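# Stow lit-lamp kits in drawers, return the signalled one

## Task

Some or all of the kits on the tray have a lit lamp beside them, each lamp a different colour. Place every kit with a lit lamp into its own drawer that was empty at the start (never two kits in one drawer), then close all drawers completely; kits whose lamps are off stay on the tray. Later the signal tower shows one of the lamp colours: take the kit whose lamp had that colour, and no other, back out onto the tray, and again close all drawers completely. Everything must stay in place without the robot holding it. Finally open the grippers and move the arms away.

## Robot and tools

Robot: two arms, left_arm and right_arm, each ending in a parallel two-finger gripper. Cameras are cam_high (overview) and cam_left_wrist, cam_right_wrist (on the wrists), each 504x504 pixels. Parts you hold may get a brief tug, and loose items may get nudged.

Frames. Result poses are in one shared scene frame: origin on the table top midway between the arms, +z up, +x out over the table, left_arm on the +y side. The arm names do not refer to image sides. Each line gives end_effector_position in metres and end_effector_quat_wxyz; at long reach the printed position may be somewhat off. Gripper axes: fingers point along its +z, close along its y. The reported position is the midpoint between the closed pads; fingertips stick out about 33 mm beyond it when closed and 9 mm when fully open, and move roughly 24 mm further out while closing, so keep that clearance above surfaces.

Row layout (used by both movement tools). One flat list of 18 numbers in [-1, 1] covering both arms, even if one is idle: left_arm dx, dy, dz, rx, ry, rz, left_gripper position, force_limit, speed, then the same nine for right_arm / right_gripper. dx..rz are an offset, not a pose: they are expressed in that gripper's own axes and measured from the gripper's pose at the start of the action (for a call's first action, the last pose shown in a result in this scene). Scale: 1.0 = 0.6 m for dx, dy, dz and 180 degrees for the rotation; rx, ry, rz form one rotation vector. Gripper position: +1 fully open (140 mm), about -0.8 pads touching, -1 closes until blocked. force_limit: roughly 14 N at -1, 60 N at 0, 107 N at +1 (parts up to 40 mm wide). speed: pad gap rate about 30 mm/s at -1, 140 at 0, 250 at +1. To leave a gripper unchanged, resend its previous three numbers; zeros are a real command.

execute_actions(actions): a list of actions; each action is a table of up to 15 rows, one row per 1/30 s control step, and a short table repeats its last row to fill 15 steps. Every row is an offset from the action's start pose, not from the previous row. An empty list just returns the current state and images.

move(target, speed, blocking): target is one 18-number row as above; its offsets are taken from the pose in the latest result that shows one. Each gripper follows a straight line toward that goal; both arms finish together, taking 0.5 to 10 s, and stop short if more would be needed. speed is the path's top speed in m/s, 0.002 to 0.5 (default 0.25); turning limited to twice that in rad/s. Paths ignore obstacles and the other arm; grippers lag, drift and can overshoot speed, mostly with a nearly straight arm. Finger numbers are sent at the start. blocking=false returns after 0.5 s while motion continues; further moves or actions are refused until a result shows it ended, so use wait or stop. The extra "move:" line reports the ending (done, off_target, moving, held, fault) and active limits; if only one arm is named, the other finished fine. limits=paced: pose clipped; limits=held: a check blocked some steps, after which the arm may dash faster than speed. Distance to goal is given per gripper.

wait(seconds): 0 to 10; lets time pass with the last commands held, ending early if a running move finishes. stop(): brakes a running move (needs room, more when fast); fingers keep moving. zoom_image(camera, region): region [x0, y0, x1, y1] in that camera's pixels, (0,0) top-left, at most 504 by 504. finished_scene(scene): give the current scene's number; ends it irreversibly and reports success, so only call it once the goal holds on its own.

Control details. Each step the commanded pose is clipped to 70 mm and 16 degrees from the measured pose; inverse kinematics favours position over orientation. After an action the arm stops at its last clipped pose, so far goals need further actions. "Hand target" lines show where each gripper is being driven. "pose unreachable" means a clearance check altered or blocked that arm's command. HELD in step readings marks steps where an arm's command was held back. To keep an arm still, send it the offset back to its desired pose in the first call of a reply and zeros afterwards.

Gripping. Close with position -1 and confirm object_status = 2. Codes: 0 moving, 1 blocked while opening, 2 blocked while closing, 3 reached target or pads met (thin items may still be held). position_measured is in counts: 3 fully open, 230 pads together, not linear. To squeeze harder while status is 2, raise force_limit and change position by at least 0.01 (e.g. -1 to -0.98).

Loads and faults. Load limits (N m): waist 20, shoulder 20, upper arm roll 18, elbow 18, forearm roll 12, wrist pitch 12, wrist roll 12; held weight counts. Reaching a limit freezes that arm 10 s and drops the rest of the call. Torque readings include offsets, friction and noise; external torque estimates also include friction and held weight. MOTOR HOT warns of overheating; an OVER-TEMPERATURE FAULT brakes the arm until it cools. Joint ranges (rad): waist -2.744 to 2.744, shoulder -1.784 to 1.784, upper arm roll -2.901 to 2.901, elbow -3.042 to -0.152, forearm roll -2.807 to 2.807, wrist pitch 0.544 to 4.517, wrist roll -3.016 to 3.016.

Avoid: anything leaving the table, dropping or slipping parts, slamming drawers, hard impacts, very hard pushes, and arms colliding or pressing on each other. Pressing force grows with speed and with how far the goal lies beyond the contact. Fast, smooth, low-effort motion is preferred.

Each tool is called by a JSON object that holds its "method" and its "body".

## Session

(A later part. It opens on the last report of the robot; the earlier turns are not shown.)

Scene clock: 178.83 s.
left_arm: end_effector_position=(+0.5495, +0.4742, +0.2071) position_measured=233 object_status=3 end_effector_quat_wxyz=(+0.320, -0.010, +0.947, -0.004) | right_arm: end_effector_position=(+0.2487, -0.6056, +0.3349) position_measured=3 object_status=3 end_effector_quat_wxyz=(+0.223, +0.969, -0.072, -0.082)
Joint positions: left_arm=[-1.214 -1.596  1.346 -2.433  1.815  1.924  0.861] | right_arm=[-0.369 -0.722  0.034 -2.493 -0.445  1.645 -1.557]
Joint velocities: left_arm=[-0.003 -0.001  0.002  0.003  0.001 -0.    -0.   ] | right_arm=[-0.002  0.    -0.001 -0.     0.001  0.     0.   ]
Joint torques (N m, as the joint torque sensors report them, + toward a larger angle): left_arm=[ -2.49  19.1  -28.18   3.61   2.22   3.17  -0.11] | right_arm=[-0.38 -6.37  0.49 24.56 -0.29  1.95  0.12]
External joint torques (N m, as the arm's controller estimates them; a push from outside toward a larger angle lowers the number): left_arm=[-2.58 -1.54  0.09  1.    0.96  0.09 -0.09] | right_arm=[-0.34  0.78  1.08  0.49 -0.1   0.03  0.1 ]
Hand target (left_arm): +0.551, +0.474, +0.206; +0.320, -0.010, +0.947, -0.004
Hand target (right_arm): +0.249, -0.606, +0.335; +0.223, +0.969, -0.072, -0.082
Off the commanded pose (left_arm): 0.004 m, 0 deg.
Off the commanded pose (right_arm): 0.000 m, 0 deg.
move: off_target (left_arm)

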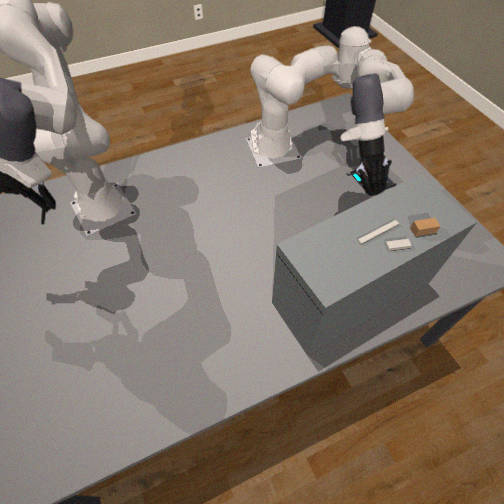

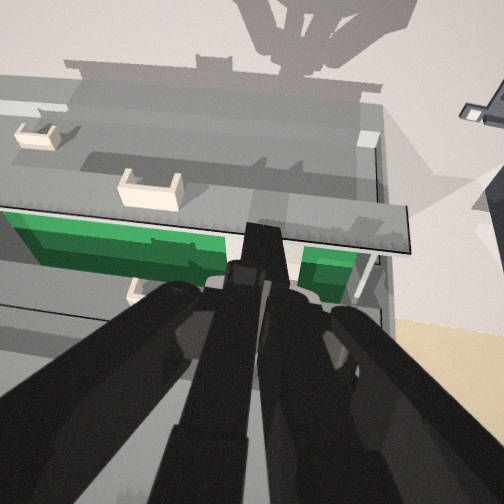

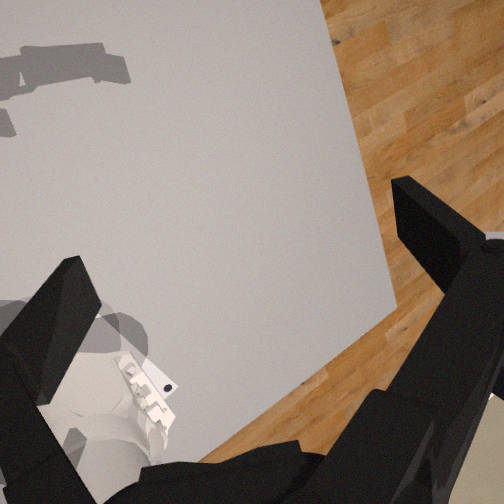

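{"method": "move", "body": {"target": [-0.045,0,0.052,0,0,0,-1,0,0,0,0,0,0,0,0,1,0,0], "speed": 0.03}}

Scene clock: 181.83 s.
left_arm: end_effector_position=(+0.5890, +0.4753, +0.2051) position_measured=233 object_status=3 end_effector_quat_wxyz=(+0.324, -0.013, +0.946, -0.005) | right_arm: end_effector_position=(+0.2487, -0.6056, +0.3349) position_measured=3 object_status=3 end_effector_quat_wxyz=(+0.223, +0.969, -0.072, -0.082)
Joint positions: left_arm=[-1.32  -1.593  1.368 -2.32   1.85   1.937  0.861] | right_arm=[-0.369 -0.722  0.034 -2.493 -0.445  1.645 -1.557]
Joint velocities: left_arm=[ 0.001  0.003 -0.     0.    -0.001 -0.001  0.001] | right_arm=[-0.001  0.001 -0.    -0.001 -0.    -0.    -0.   ]
Joint torques (N m, as the joint torque sensors report them, + toward a larger angle): left_arm=[ -4.48  21.31 -25.02   4.23   2.     3.     0.16] | right_arm=[-0.34 -6.3   0.28 24.44 -0.29  1.91  0.11]
External joint torques (N m, as the arm's controller estimates them; a push from outside toward a larger angle lowers the number): left_arm=[-4.58 -1.84  4.88  2.39  0.74 -0.1   0.18] | right_arm=[-0.31  0.71  0.86  0.44 -0.11 -0.01  0.09]
Hand target (left_arm): +0.590, +0.473, +0.199; +0.320, -0.010, +0.947, -0.004
Hand target (right_arm): +0.249, -0.606, +0.335; +0.223, +0.969, -0.072, -0.082
Off the commanded pose (left_arm): 0.007 m, 1 deg.
Off the commanded pose (right_arm): 0.000 m, 0 deg.
move: off_target (left_arm)

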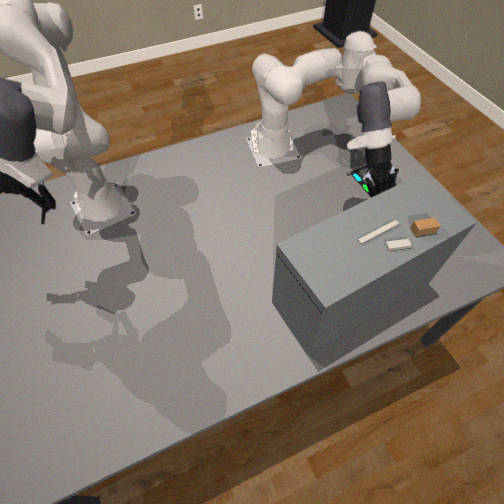

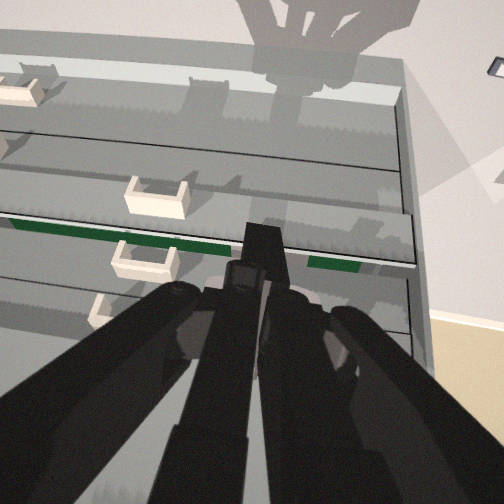

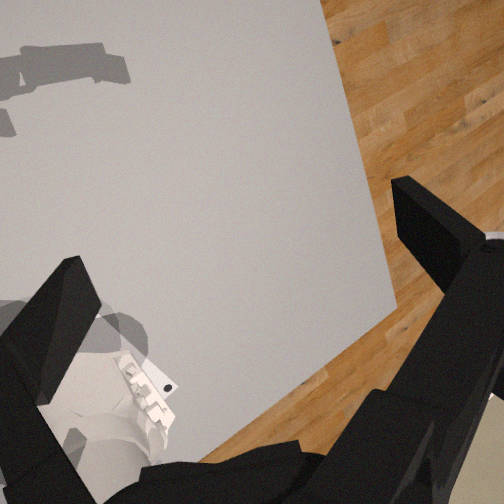

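{"method": "move", "body": {"target": [0.026,0,-0.021,0,0,0,-1,0,0,0,0,0,0,0,0,1,0,0], "speed": 0.03}}

{"method": "move", "body": {"target": [0.016,0,0.021,0,0,0,-1,0,0,0,0,0,0,0,0,1,0,0], "speed": 0.03}}

{"method": "move", "body": {"target": [-0.055,0,0.044,0,0,0,-1,0,0,0,0,0,0,0,0,1,0,0], "speed": 0.025}}

Scene clock: 184.97 s.
left_arm: end_effector_position=(+0.5705, +0.4762, +0.2052) position_measured=233 object_status=3 end_effector_quat_wxyz=(+0.325, -0.010, +0.946, -0.003) | right_arm: end_effector_position=(+0.2487, -0.6056, +0.3349) position_measured=3 object_status=3 end_effector_quat_wxyz=(+0.223, +0.969, -0.072, -0.082)
Joint positions: left_arm=[-1.265 -1.596  1.363 -2.378  1.844  1.936  0.861] | right_arm=[-0.369 -0.722  0.034 -2.493 -0.445  1.645 -1.557]
Joint velocities: left_arm=[ 0.004  0.001 -0.001 -0.006 -0.004  0.     0.   ] | right_arm=[-0.001  0.    -0.     0.001  0.001  0.     0.001]
Joint torques (N m, as the joint torque sensors report them, + toward a larger angle): left_arm=[  1.6   18.7  -31.28   0.12   0.11   2.83  -0.12] | right_arm=[-0.5  -6.29  0.61 24.42 -0.31  1.94  0.11]
External joint torques (N m, as the arm's controller estimates them; a push from outside toward a larger angle lowers the number): left_arm=[ 1.73 -3.2  -2.1  -1.89 -1.15 -0.27 -0.1 ] | right_arm=[-0.49  0.69  1.16  0.42 -0.13  0.02  0.09]
Hand target (left_arm): +0.569, +0.476, +0.205; +0.324, -0.013, +0.946, -0.005
Hand target (right_arm): +0.249, -0.606, +0.335; +0.223, +0.969, -0.072, -0.082
Off the commanded pose (left_arm): 0.002 m, 0 deg.
Off the commanded pose (right_arm): 0.000 m, 0 deg.
move: done

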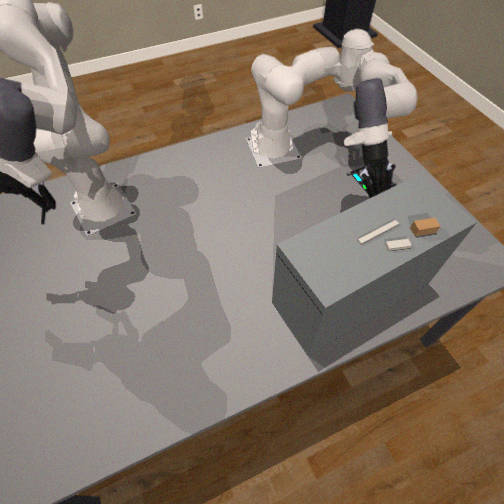

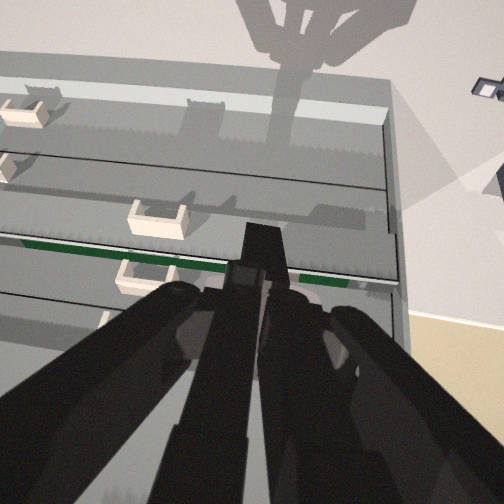

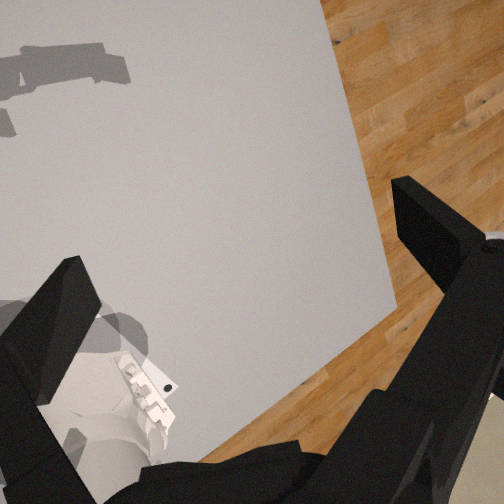

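Scene clock: 185.77 s.
left_arm: end_effector_position=(+0.5703, +0.4759, +0.1889) position_measured=233 object_status=3 end_effector_quat_wxyz=(+0.322, -0.009, +0.947, -0.002) | right_arm: end_effector_position=(+0.2487, -0.6056, +0.3349) position_measured=3 object_status=3 end_effector_quat_wxyz=(+0.223, +0.969, -0.072, -0.082)
Joint positions: left_arm=[-1.262 -1.605  1.397 -2.384  1.874  1.948  0.86 ] | right_arm=[-0.369 -0.722  0.034 -2.493 -0.445  1.645 -1.557]
Joint velocities: left_arm=[ 0.    -0.004  0.001 -0.001  0.01   0.004 -0.002] | right_arm=[ 0.    -0.001 -0.001  0.001  0.002 -0.001  0.   ]
Joint torques (N m, as the joint torque sensors report them, + toward a larger angle): left_arm=[  2.7   18.53 -29.08   0.08   2.26   3.56  -0.2 ] | right_arm=[-0.39 -6.55  0.44 24.42 -0.31  1.93  0.1 ]
External joint torques (N m, as the arm's controller estimates them; a push from outside toward a larger angle lowers the number): left_arm=[ 2.62 -3.19  0.08 -1.47  1.02  0.49 -0.18] | right_arm=[-0.4   0.49  0.98  0.44 -0.13  0.02  0.08]
Hand target (left_arm): +0.571, +0.476, +0.189; +0.325, -0.010, +0.946, -0.003
Hand target (right_arm): +0.249, -0.606, +0.335; +0.223, +0.969, -0.072, -0.082
Off the commanded pose (left_arm): 0.001 m, 0 deg.
Off the commanded pose (right_arm): 0.000 m, 0 deg.
move: done

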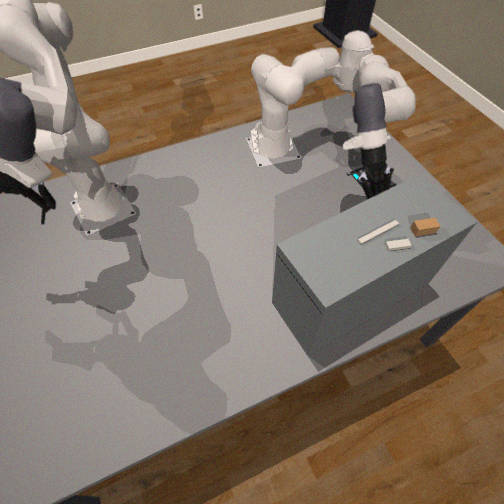

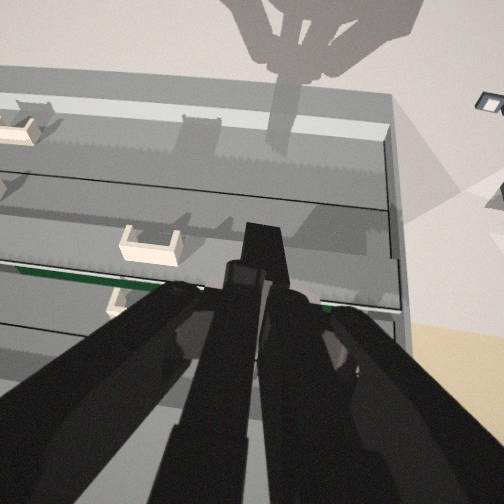

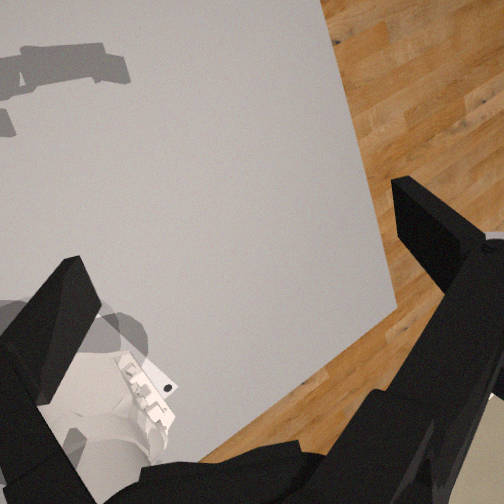

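Scene clock: 187.70 s.
left_arm: end_effector_position=(+0.5960, +0.4758, +0.1883) position_measured=233 object_status=3 end_effector_quat_wxyz=(+0.309, -0.015, +0.951, +0.000) | right_arm: end_effector_position=(+0.2487, -0.6056, +0.3349) position_measured=3 object_status=3 end_effector_quat_wxyz=(+0.223, +0.969, -0.072, -0.082)
Joint positions: left_arm=[-1.364 -1.618  1.383 -2.286  1.873  1.894  0.864] | right_arm=[-0.369 -0.722  0.034 -2.493 -0.445  1.645 -1.557]
Joint velocities: left_arm=[-0.017 -0.051 -0.009  0.016  0.    -0.038  0.012] | right_arm=[-0.001  0.001 -0.    -0.002  0.001 -0.    -0.001]
Joint torques (N m, as the joint torque sensors report them, + toward a larger angle): left_arm=[-12.16  17.75 -21.94  15.31   9.01   8.86   0.4 ] | right_arm=[-0.43 -6.46  0.44 24.46 -0.29  1.92  0.11]
External joint torques (N m, as the arm's controller estimates them; a push from outside toward a larger angle lowers the number): left_arm=[-12.3   -6.73   8.69  14.56   7.68   5.75   0.42] | right_arm=[-0.39  0.57  1.03  0.46 -0.11  0.01  0.09]
Hand target (left_arm): +0.611, +0.475, +0.189; +0.322, -0.009, +0.947, -0.002
Hand target (right_arm): +0.249, -0.606, +0.335; +0.223, +0.969, -0.072, -0.082
Off the commanded pose (left_arm): 0.017 m, 2 deg.
Off the commanded pose (right_arm): 0.000 m, 0 deg.
move: off_target (left_arm)

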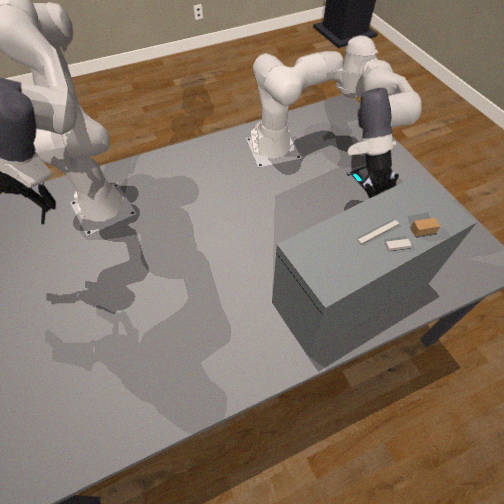

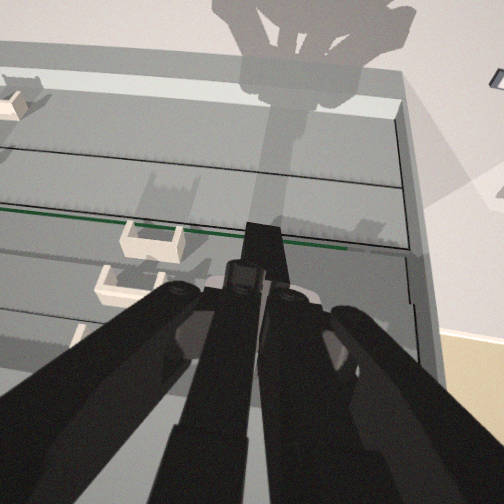

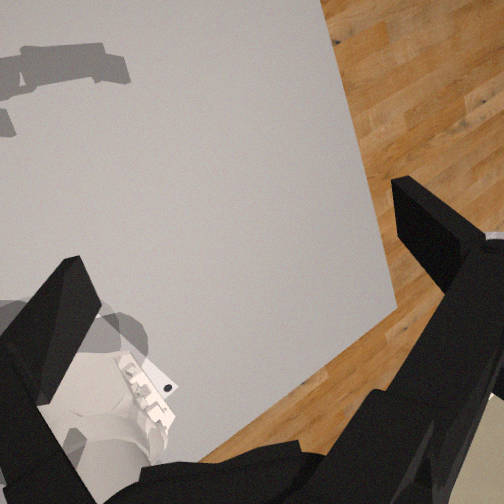

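{"method": "move", "body": {"target": [0.03,0,-0.06,0,0,0,-1,0,0,0,0,0,0,0,0,1,0,0], "speed": 0.05}}

Scene clock: 190.33 s.
left_arm: end_effector_position=(+0.5622, +0.4763, +0.2070) position_measured=233 object_status=3 end_effector_quat_wxyz=(+0.310, -0.013, +0.951, +0.001) | right_arm: end_effector_position=(+0.2487, -0.6056, +0.3349) position_measured=3 object_status=3 end_effector_quat_wxyz=(+0.223, +0.969, -0.072, -0.082)
Joint positions: left_arm=[-1.276 -1.622  1.331 -2.383  1.827  1.864  0.866] | right_arm=[-0.369 -0.722  0.034 -2.493 -0.445  1.645 -1.557]
Joint velocities: left_arm=[ 0.002  0.    -0.001 -0.002 -0.004 -0.003 -0.002] | right_arm=[ 0.001  0.001  0.    -0.001 -0.001  0.    -0.   ]
Joint torques (N m, as the joint torque sensors report them, + toward a larger angle): left_arm=[  2.56  19.66 -31.11  -0.04   0.19   2.73  -0.02] | right_arm=[-0.62 -6.27  0.47 24.22 -0.29  1.9   0.12]
External joint torques (N m, as the arm's controller estimates them; a push from outside toward a larger angle lowers the number): left_arm=[ 2.44 -2.31 -2.16 -2.06 -1.15 -0.36 -0.01] | right_arm=[-0.69  0.73  0.94  0.25 -0.11 -0.02  0.1 ]
Hand target (left_arm): +0.560, +0.476, +0.207; +0.308, -0.015, +0.951, +0.000
Hand target (right_arm): +0.249, -0.606, +0.335; +0.223, +0.969, -0.072, -0.082
Off the commanded pose (left_arm): 0.002 m, 0 deg.
Off the commanded pose (right_arm): 0.000 m, 0 deg.
move: done

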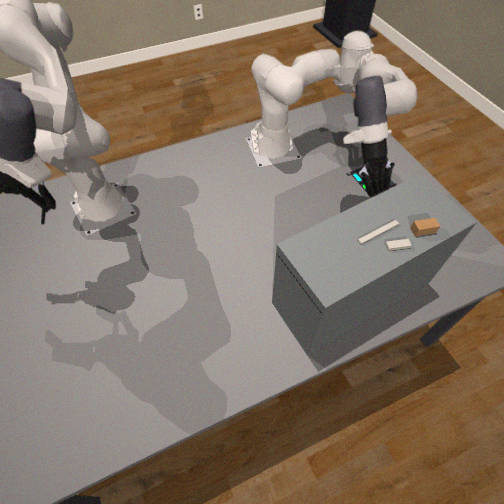

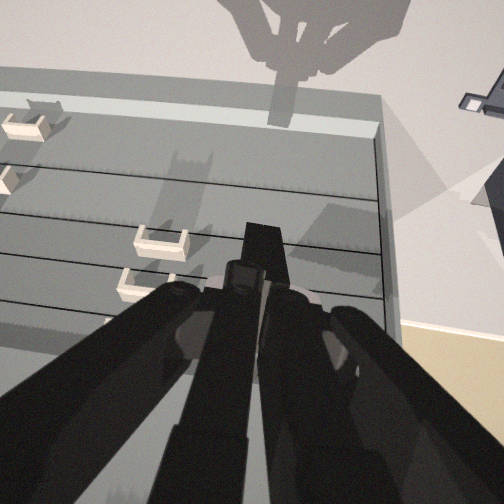

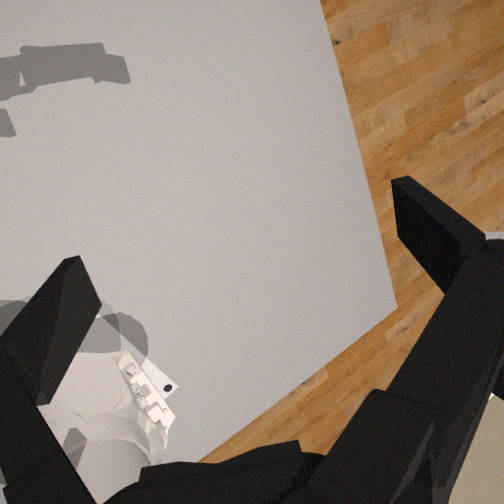

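{"method": "move", "body": {"target": [0.029,-0.085,-0.08,0.122,-0.122,-0.489,-0.6,0.8,0,0,0,0,0,0,0,1,0,0], "speed": 0.2}}

Scene clock: 200.30 s.
left_arm: end_effector_position=(+0.5203, +0.4292, +0.2327) position_measured=205 object_status=3 end_effector_quat_wxyz=(-0.379, +0.606, -0.594, +0.369) | right_arm: end_effector_position=(+0.2487, -0.6056, +0.3349) position_measured=3 object_status=3 end_effector_quat_wxyz=(+0.223, +0.969, -0.072, -0.082)
Joint positions: left_arm=[-0.936 -1.772  1.604 -2.788  2.501  2.188 -0.937] | right_arm=[-0.369 -0.722  0.034 -2.493 -0.445  1.645 -1.557]
Joint velocities: left_arm=[ 0.001  0.001  0.     0.001  0.002 -0.002 -0.034] | right_arm=[-0.    -0.    -0.     0.002  0.    -0.     0.001]
Joint torques (N m, as the joint torque sensors report them, + toward a larger angle): left_arm=[ -0.98  10.77 -21.7   -4.9    1.9    2.01  -0.09] | right_arm=[-0.39 -6.35  0.44 24.3  -0.27  1.94  0.11]
External joint torques (N m, as the arm's controller estimates them; a push from outside toward a larger angle lowers the number): left_arm=[-1.09 -2.59  0.4  -1.38  0.98 -0.38 -0.05] | right_arm=[-0.41  0.74  0.98  0.23 -0.09  0.02  0.09]
Hand target (left_arm): +0.520, +0.428, +0.232; -0.377, +0.609, -0.591, +0.371
Hand target (right_arm): +0.249, -0.606, +0.335; +0.223, +0.969, -0.072, -0.082
Off the commanded pose (left_arm): 0.006 m, 1 deg.
Off the commanded pose (right_arm): 0.000 m, 0 deg.
joint sent to its limit (left arm) — the command would take joint 2 (shoulder) past its lower limit, so that joint was sent only as far as its limit.
move: off_target (left_arm)

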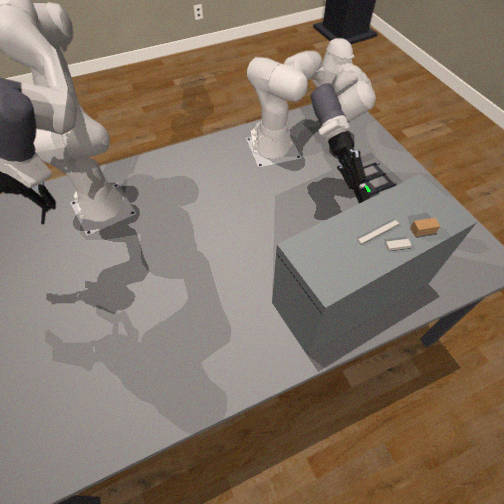

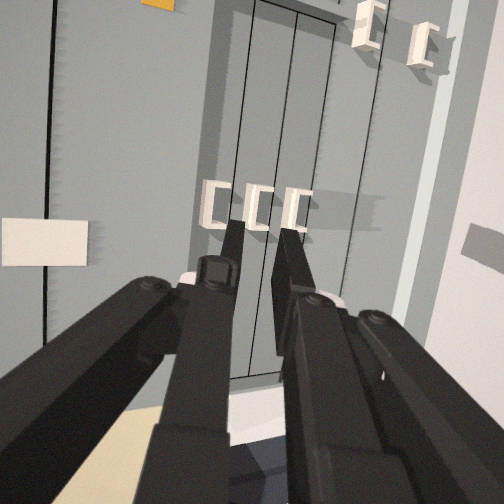

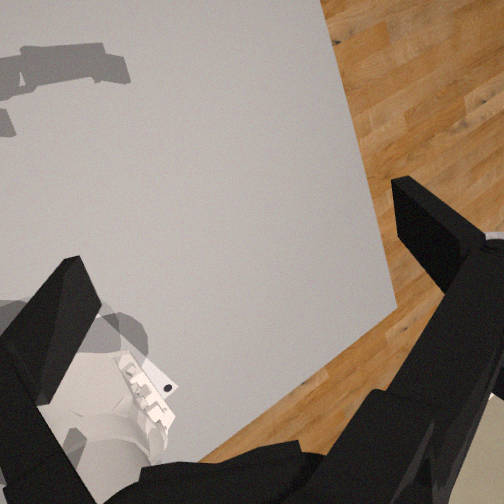

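{"method": "move", "body": {"target": [0.025,-0.006,0.08,0,0.03,0.015,-0.6,0.8,0,0,0,0,0,0,0,1,0,0], "speed": 0.06}}

Scene clock: 205.03 s.
left_arm: end_effector_position=(+0.5652, +0.4152, +0.2157) position_measured=205 object_status=3 end_effector_quat_wxyz=(-0.361, +0.576, -0.623, +0.388) | right_arm: end_effector_position=(+0.2487, -0.6056, +0.3349) position_measured=3 object_status=3 end_effector_quat_wxyz=(+0.223, +0.969, -0.072, -0.082)
Joint positions: left_arm=[-1.078 -1.76   1.64  -2.621  2.497  2.306 -0.877] | right_arm=[-0.369 -0.722  0.034 -2.493 -0.445  1.645 -1.557]
Joint velocities: left_arm=[-0.002  0.01  -0.001  0.003 -0.005  0.021  0.018] | right_arm=[ 0.     0.001  0.    -0.001 -0.001  0.    -0.001]
Joint torques (N m, as the joint torque sensors report them, + toward a larger angle): left_arm=[ -1.47  15.33 -25.62  -3.42  -0.55   2.93   0.24] | right_arm=[-0.41 -6.56  0.36 24.33 -0.27  1.9   0.08]
External joint torques (N m, as the arm's controller estimates them; a push from outside toward a larger angle lowers the number): left_arm=[-1.53 -0.39 -0.53  1.15 -1.2   0.41  0.29] | right_arm=[-0.42  0.4   0.91  0.39 -0.09 -0.01  0.06]
Hand target (left_arm): +0.565, +0.413, +0.215; -0.360, +0.573, -0.626, +0.388
Hand target (right_arm): +0.249, -0.606, +0.335; +0.223, +0.969, -0.072, -0.082
Off the commanded pose (left_arm): 0.001 m, 1 deg.
Off the commanded pose (right_arm): 0.000 m, 0 deg.
move: done

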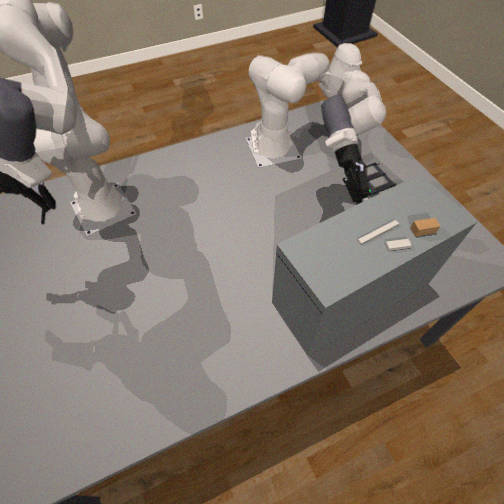

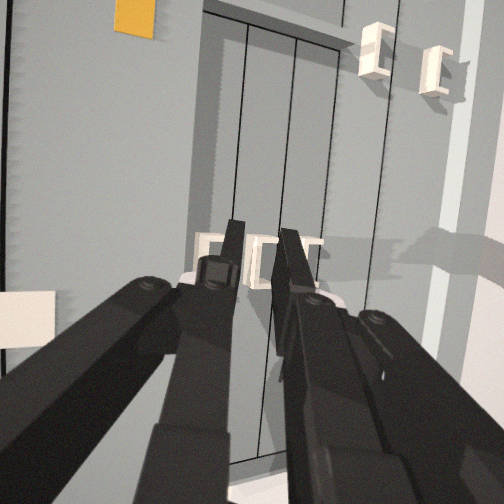

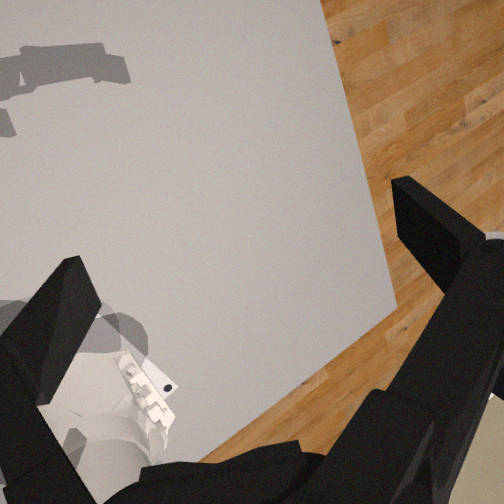

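{"method": "move", "body": {"target": [0.004,-0.008,0.035,0,0,0.02,-0.6,0.8,0,0,0,0,0,0,0,1,0,0], "speed": 0.025}}

{"method": "zoom_image", "body": {"camera": "cam_left_wrist", "region": [160,170,360,370]}}

Scene clock: 208.70 s.
left_arm: end_effector_position=(+0.5819, +0.4112, +0.2122) position_measured=205 object_status=3 end_effector_quat_wxyz=(-0.370, +0.561, -0.637, +0.378) | right_arm: end_effector_position=(+0.2487, -0.6056, +0.3349) position_measured=3 object_status=3 end_effector_quat_wxyz=(+0.223, +0.969, -0.072, -0.082)
Joint positions: left_arm=[-1.141 -1.741  1.634 -2.571  2.512  2.311 -0.859] | right_arm=[-0.369 -0.722  0.034 -2.493 -0.445  1.645 -1.557]
Joint velocities: left_arm=[-0.     0.006 -0.001  0.001  0.001  0.003  0.005] | right_arm=[ 0.001 -0.001 -0.001  0.001 -0.001  0.    -0.001]
Joint torques (N m, as the joint torque sensors report them, + toward a larger angle): left_arm=[ -7.33  16.37 -26.38   1.78   2.32   2.86   0.38] | right_arm=[-0.55 -6.33  0.51 24.45 -0.3   1.91  0.14]
External joint torques (N m, as the arm's controller estimates them; a push from outside toward a larger angle lowers the number): left_arm=[-7.39 -0.34 -0.41  6.    1.69  0.41  0.43] | right_arm=[-0.55  0.82  1.06  0.36 -0.11 -0.01  0.12]
Hand target (left_arm): +0.586, +0.410, +0.212; +0.373, -0.556, +0.640, -0.377
Hand target (right_arm): +0.249, -0.606, +0.335; +0.223, +0.969, -0.072, -0.082
Off the commanded pose (left_arm): 0.004 m, 1 deg.
Off the commanded pose (right_arm): 0.000 m, 0 deg.
move: off_target (left_arm)

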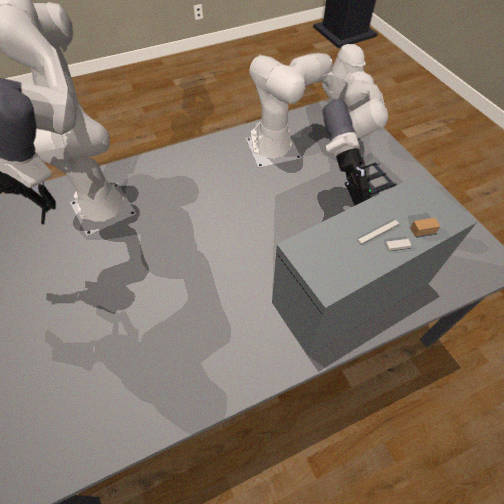

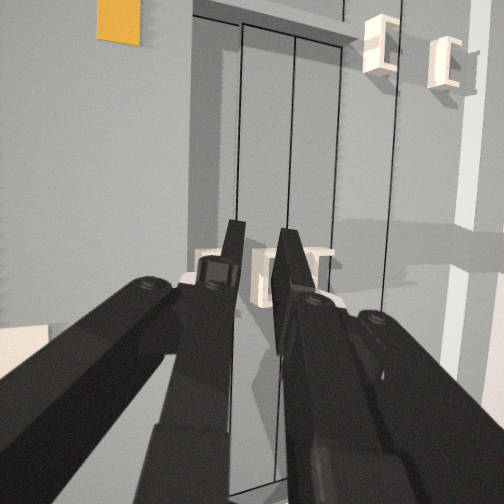

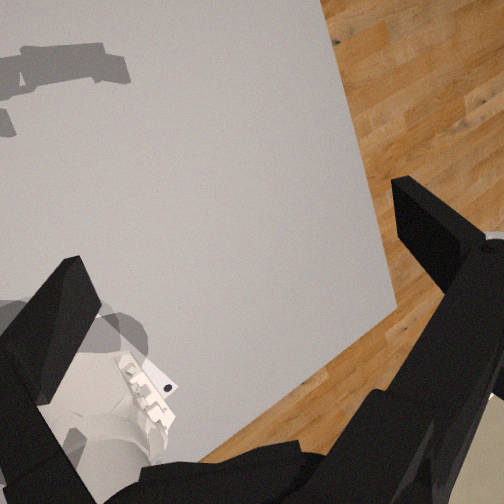

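Region (160, 170, 360, 370) of cam_left_wrist's 504x504 image, scaled by 2.520, with more detail than that image has.

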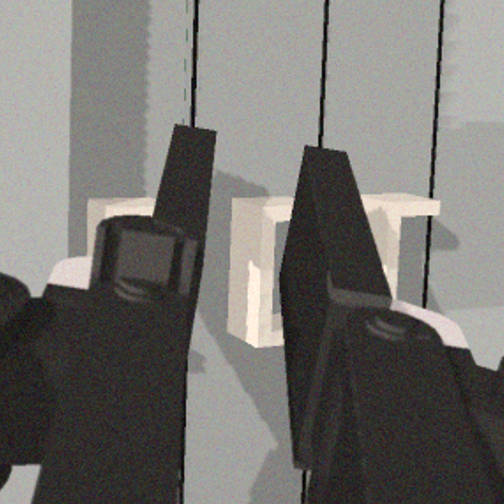

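{"method": "move", "body": {"target": [0.024,0.004,-0.008,0,0,0,-0.6,0.8,0,0,0,0,0,0,0,1,0,0], "speed": 0.02}}

{"method": "move", "body": {"target": [0,-0.004,0.012,0,0,0,-0.6,0.8,0,0,0,0,0,0,0,1,0,0], "speed": 0.015}}

{"method": "zoom_image", "body": {"camera": "cam_left_wrist", "region": [160,170,360,370]}}

Scene clock: 213.87 s.
left_arm: end_effector_position=(+0.5753, +0.3995, +0.2125) position_measured=205 object_status=3 end_effector_quat_wxyz=(-0.371, +0.560, -0.638, +0.378) | right_arm: end_effector_position=(+0.2487, -0.6056, +0.3349) position_measured=3 object_status=3 end_effector_quat_wxyz=(+0.223, +0.969, -0.072, -0.082)
Joint positions: left_arm=[-1.141 -1.749  1.636 -2.602  2.53   2.282 -0.875] | right_arm=[-0.369 -0.722  0.034 -2.493 -0.445  1.645 -1.557]
Joint velocities: left_arm=[ 0.    -0.003  0.    -0.     0.005 -0.007 -0.009] | right_arm=[-0.001  0.001 -0.001  0.002 -0.001 -0.001 -0.001]
Joint torques (N m, as the joint torque sensors report them, + toward a larger angle): left_arm=[ -1.14  12.19 -25.66  -5.79   1.77   2.05  -0.1 ] | right_arm=[-0.2  -6.4   0.57 24.4  -0.29  1.91  0.1 ]
External joint torques (N m, as the arm's controller estimates them; a push from outside toward a larger angle lowers the number): left_arm=[-1.21 -4.   -0.2  -1.48  1.07 -0.37 -0.05] | right_arm=[-0.13  0.61  1.2   0.38 -0.1   0.    0.08]
Hand target (left_arm): +0.575, +0.398, +0.212; +0.370, -0.561, +0.637, -0.378
Hand target (right_arm): +0.249, -0.606, +0.335; +0.223, +0.969, -0.072, -0.082
Off the commanded pose (left_arm): 0.002 m, 0 deg.
Off the commanded pose (right_arm): 0.000 m, 0 deg.
move: done

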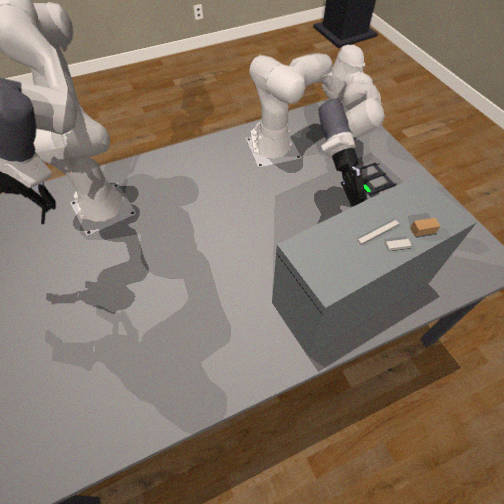

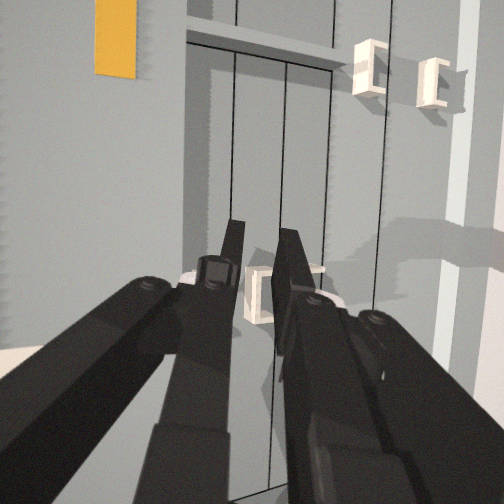

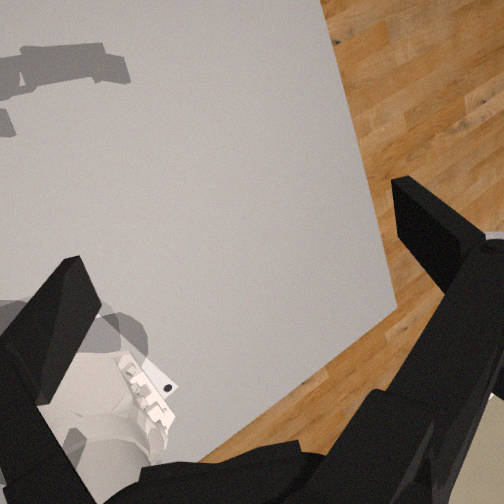

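Scene clock: 214.60 s.
left_arm: end_effector_position=(+0.5814, +0.3977, +0.2104) position_measured=205 object_status=3 end_effector_quat_wxyz=(-0.369, +0.560, -0.639, +0.378) | right_arm: end_effector_position=(+0.2487, -0.6056, +0.3349) position_measured=3 object_status=3 end_effector_quat_wxyz=(+0.223, +0.969, -0.072, -0.082)
Joint positions: left_arm=[-1.163 -1.75   1.636 -2.583  2.53   2.282 -0.875] | right_arm=[-0.369 -0.722  0.034 -2.493 -0.445  1.645 -1.557]
Joint velocities: left_arm=[-0.001 -0.001 -0.003  0.003  0.001 -0.    -0.001] | right_arm=[ 0.     0.001  0.    -0.001 -0.001 -0.    -0.   ]
Joint torques (N m, as the joint torque sensors report them, + toward a larger angle): left_arm=[ -0.89  13.25 -28.36  -2.93   1.68   2.24  -0.06] | right_arm=[-0.4  -6.55  0.56 24.14 -0.27  1.93  0.12]
External joint torques (N m, as the arm's controller estimates them; a push from outside toward a larger angle lowers the number): left_arm=[-1.11 -3.27 -2.5   1.4   0.98 -0.18 -0.01] | right_arm=[-0.45  0.46  1.05  0.17 -0.09  0.01  0.1 ]
Hand target (left_arm): +0.583, +0.399, +0.212; +0.371, -0.560, +0.637, -0.378
Hand target (right_arm): +0.249, -0.606, +0.335; +0.223, +0.969, -0.072, -0.082
Off the commanded pose (left_arm): 0.002 m, 0 deg.
Off the commanded pose (right_arm): 0.000 m, 0 deg.
move: done

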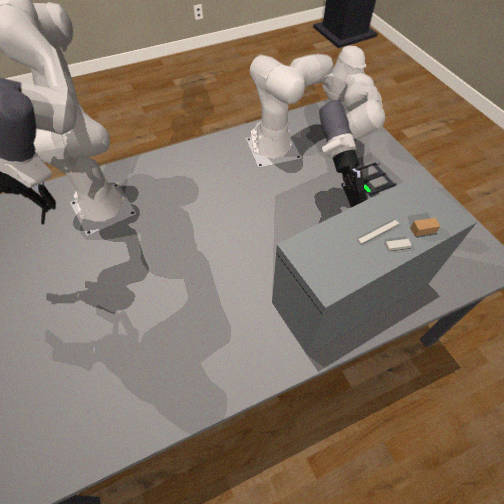

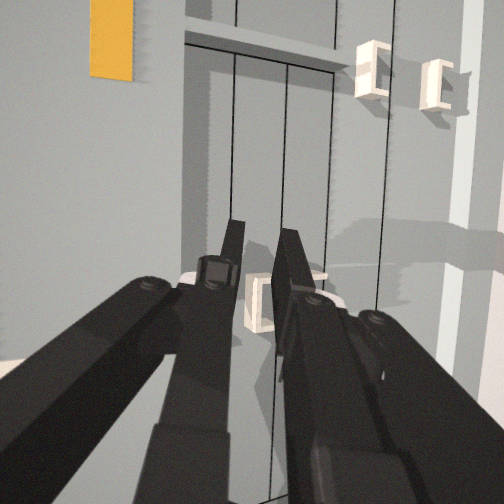

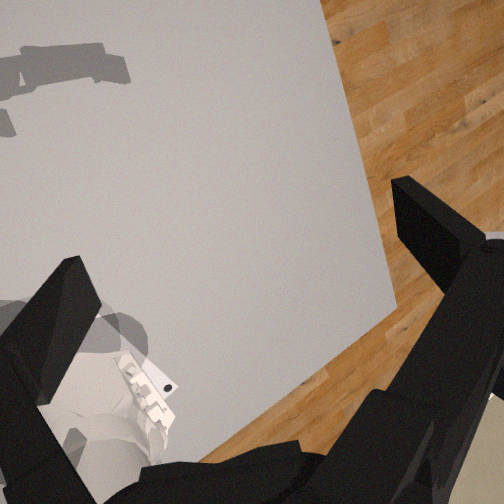

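Region (160, 170, 360, 370) of cam_left_wrist's 504x504 image, scaled by 2.520, with more detail than that image has.

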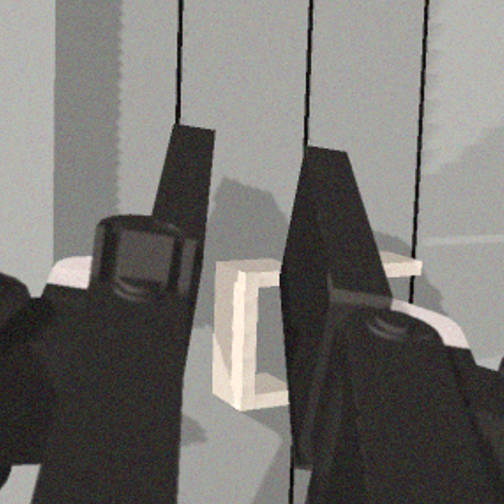

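Wrong direction again; the fingers should go at +Y (−gx).

{"method": "move", "body": {"target": [0,0.002,-0.02,0,0,0,-0.6,0.8,0,0,0,0,0,0,0,1,0,0], "speed": 0.03}}

{"method": "move", "body": {"target": [-0.042,0,0,0,0,0,-0.6,0.8,0,0,0,0,0,0,0,1,0,0], "speed": 0.03}}

{"method": "move", "body": {"target": [0,-0.008,0.02,0,0,0,-0.6,0.8,0,0,0,0,0,0,0,1,0,0], "speed": 0.015}}

{"method": "zoom_image", "body": {"camera": "cam_left_wrist", "region": [160,170,360,370]}}

Scene clock: 218.03 s.
left_arm: end_effector_position=(+0.5712, +0.3993, +0.2137) position_measured=205 object_status=3 end_effector_quat_wxyz=(-0.369, +0.561, -0.638, +0.378) | right_arm: end_effector_position=(+0.2487, -0.6056, +0.3349) position_measured=3 object_status=3 end_effector_quat_wxyz=(+0.223, +0.969, -0.072, -0.082)
Joint positions: left_arm=[-1.13  -1.744  1.633 -2.614  2.52   2.282 -0.875] | right_arm=[-0.369 -0.722  0.034 -2.493 -0.445  1.645 -1.557]
Joint velocities: left_arm=[ 0.003  0.002  0.001 -0.004 -0.004 -0.    -0.001] | right_arm=[-0.001 -0.002 -0.001  0.    -0.001 -0.     0.   ]
Joint torques (N m, as the joint torque sensors report them, + toward a larger angle): left_arm=[  2.11  14.44 -27.73  -6.04  -0.55   2.61   0.09] | right_arm=[-0.5  -6.37  0.47 24.5  -0.29  1.91  0.15]
External joint torques (N m, as the arm's controller estimates them; a push from outside toward a larger angle lowers the number): left_arm=[ 2.03 -1.57 -2.42 -1.9  -1.25  0.19  0.13] | right_arm=[-0.49  0.76  1.03  0.45 -0.1  -0.01  0.13]
Hand target (left_arm): +0.570, +0.399, +0.214; +0.369, -0.560, +0.639, -0.377
Hand target (right_arm): +0.249, -0.606, +0.335; +0.223, +0.969, -0.072, -0.082
Off the commanded pose (left_arm): 0.002 m, 0 deg.
Off the commanded pose (right_arm): 0.000 m, 0 deg.
move: done

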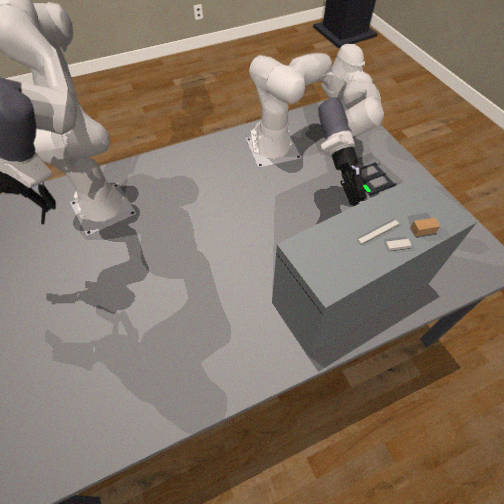

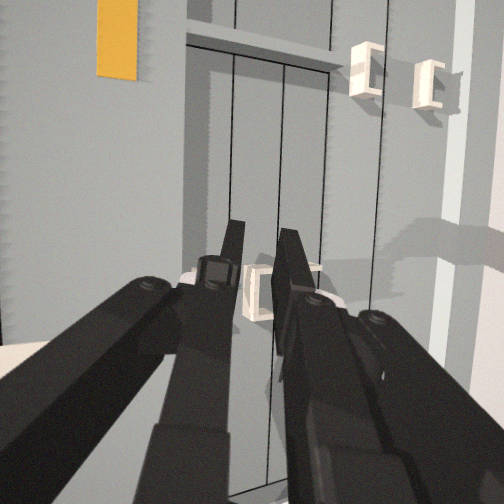

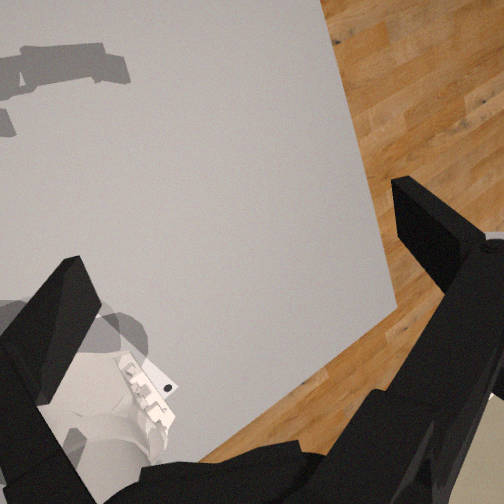

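Scene clock: 219.13 s.
left_arm: end_effector_position=(+0.5739, +0.4231, +0.2144) position_measured=205 object_status=3 end_effector_quat_wxyz=(-0.369, +0.562, -0.637, +0.377) | right_arm: end_effector_position=(+0.2487, -0.6056, +0.3349) position_measured=3 object_status=3 end_effector_quat_wxyz=(+0.223, +0.969, -0.072, -0.082)
Joint positions: left_arm=[-1.098 -1.726  1.633 -2.583  2.483  2.337 -0.841] | right_arm=[-0.369 -0.722  0.034 -2.493 -0.445  1.645 -1.557]
Joint velocities: left_arm=[-0.001  0.009  0.001  0.001 -0.008  0.024  0.017] | right_arm=[ 0.    -0.     0.001  0.     0.002  0.    -0.001]
Joint torques (N m, as the joint torque sensors report them, + toward a larger angle): left_arm=[  1.55  14.67 -27.    -2.76  -0.55   2.9    0.16] | right_arm=[-0.41 -6.41  0.47 24.31 -0.29  1.94  0.15]
External joint torques (N m, as the arm's controller estimates them; a push from outside toward a larger angle lowers the number): left_arm=[ 1.49 -1.83 -1.19  1.08 -1.12  0.42  0.21] | right_arm=[-0.41  0.76  1.    0.19 -0.1   0.02  0.13]
Hand target (left_arm): +0.574, +0.424, +0.214; +0.369, -0.560, +0.639, -0.377
Hand target (right_arm): +0.249, -0.606, +0.335; +0.223, +0.969, -0.072, -0.082
Off the commanded pose (left_arm): 0.001 m, 0 deg.
Off the commanded pose (right_arm): 0.000 m, 0 deg.
move: done

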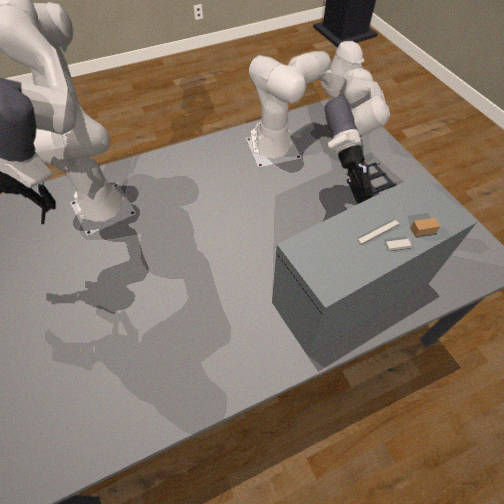

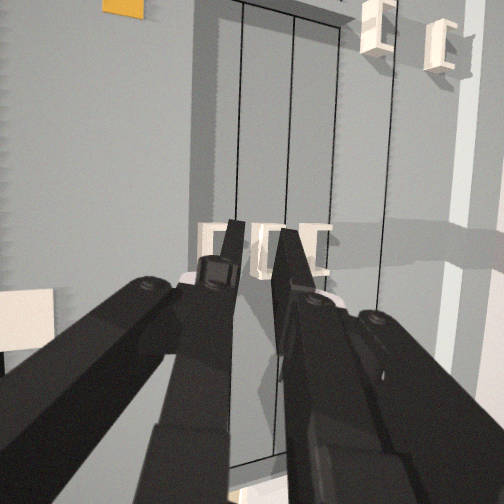

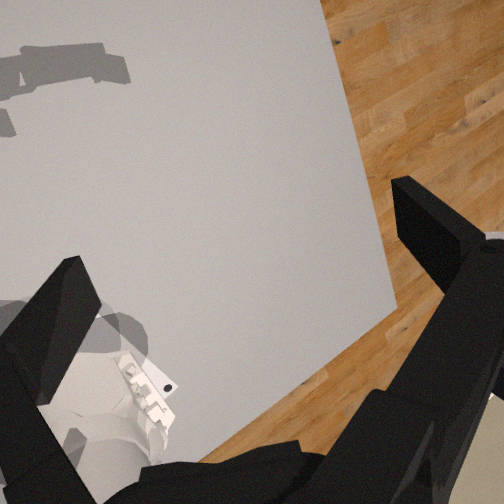

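Scene clock: 220.23 s.
left_arm: end_effector_position=(+0.5826, +0.4215, +0.2135) position_measured=205 object_status=3 end_effector_quat_wxyz=(-0.368, +0.562, -0.638, +0.377) | right_arm: end_effector_position=(+0.2487, -0.6056, +0.3349) position_measured=3 object_status=3 end_effector_quat_wxyz=(+0.223, +0.969, -0.072, -0.082)
Joint positions: left_arm=[-1.128 -1.727  1.629 -2.557  2.483  2.334 -0.841] | right_arm=[-0.369 -0.722  0.034 -2.493 -0.445  1.645 -1.557]
Joint velocities: left_arm=[-0.001 -0.001 -0.001  0.    -0.    -0.002 -0.   ] | right_arm=[-0.     0.    -0.001  0.001 -0.001  0.     0.   ]
Joint torques (N m, as the joint torque sensors report them, + toward a larger angle): left_arm=[ -7.13  13.5  -27.85   2.91   1.96   2.3   -0.09] | right_arm=[-0.48 -6.21  0.53 24.29 -0.29  1.9   0.14]
External joint torques (N m, as the arm's controller estimates them; a push from outside toward a larger angle lowers the number): left_arm=[-7.15 -3.56 -1.59  6.84  1.38 -0.2  -0.04] | right_arm=[-0.49  0.91  1.07  0.19 -0.1  -0.03  0.12]
Hand target (left_arm): +0.587, +0.422, +0.214; +0.369, -0.562, +0.636, -0.378
Hand target (right_arm): +0.249, -0.606, +0.335; +0.223, +0.969, -0.072, -0.082
Off the commanded pose (left_arm): 0.004 m, 0 deg.
Off the commanded pose (right_arm): 0.000 m, 0 deg.
move: off_target (left_arm)

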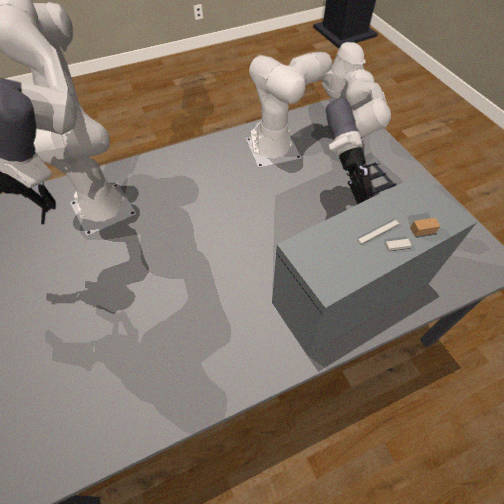

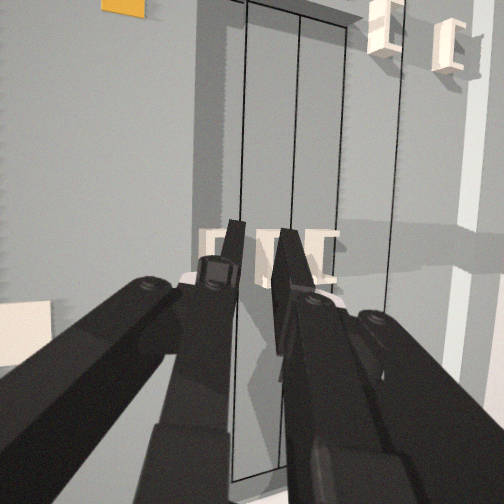

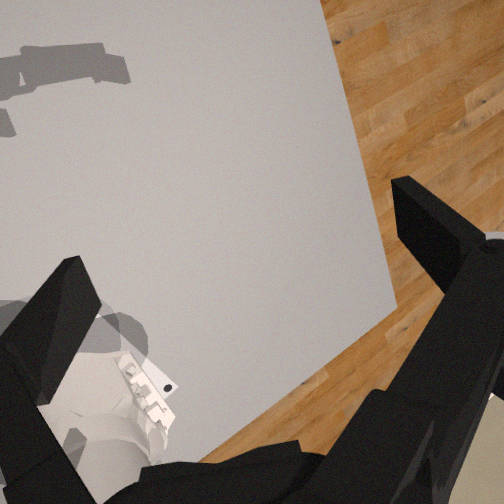

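Region (160, 170, 360, 370) of cam_left_wrist's 504x504 image, scaled by 2.520, with more detail than that image has.

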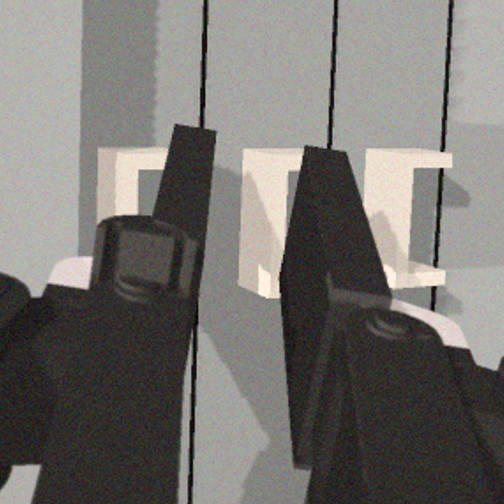

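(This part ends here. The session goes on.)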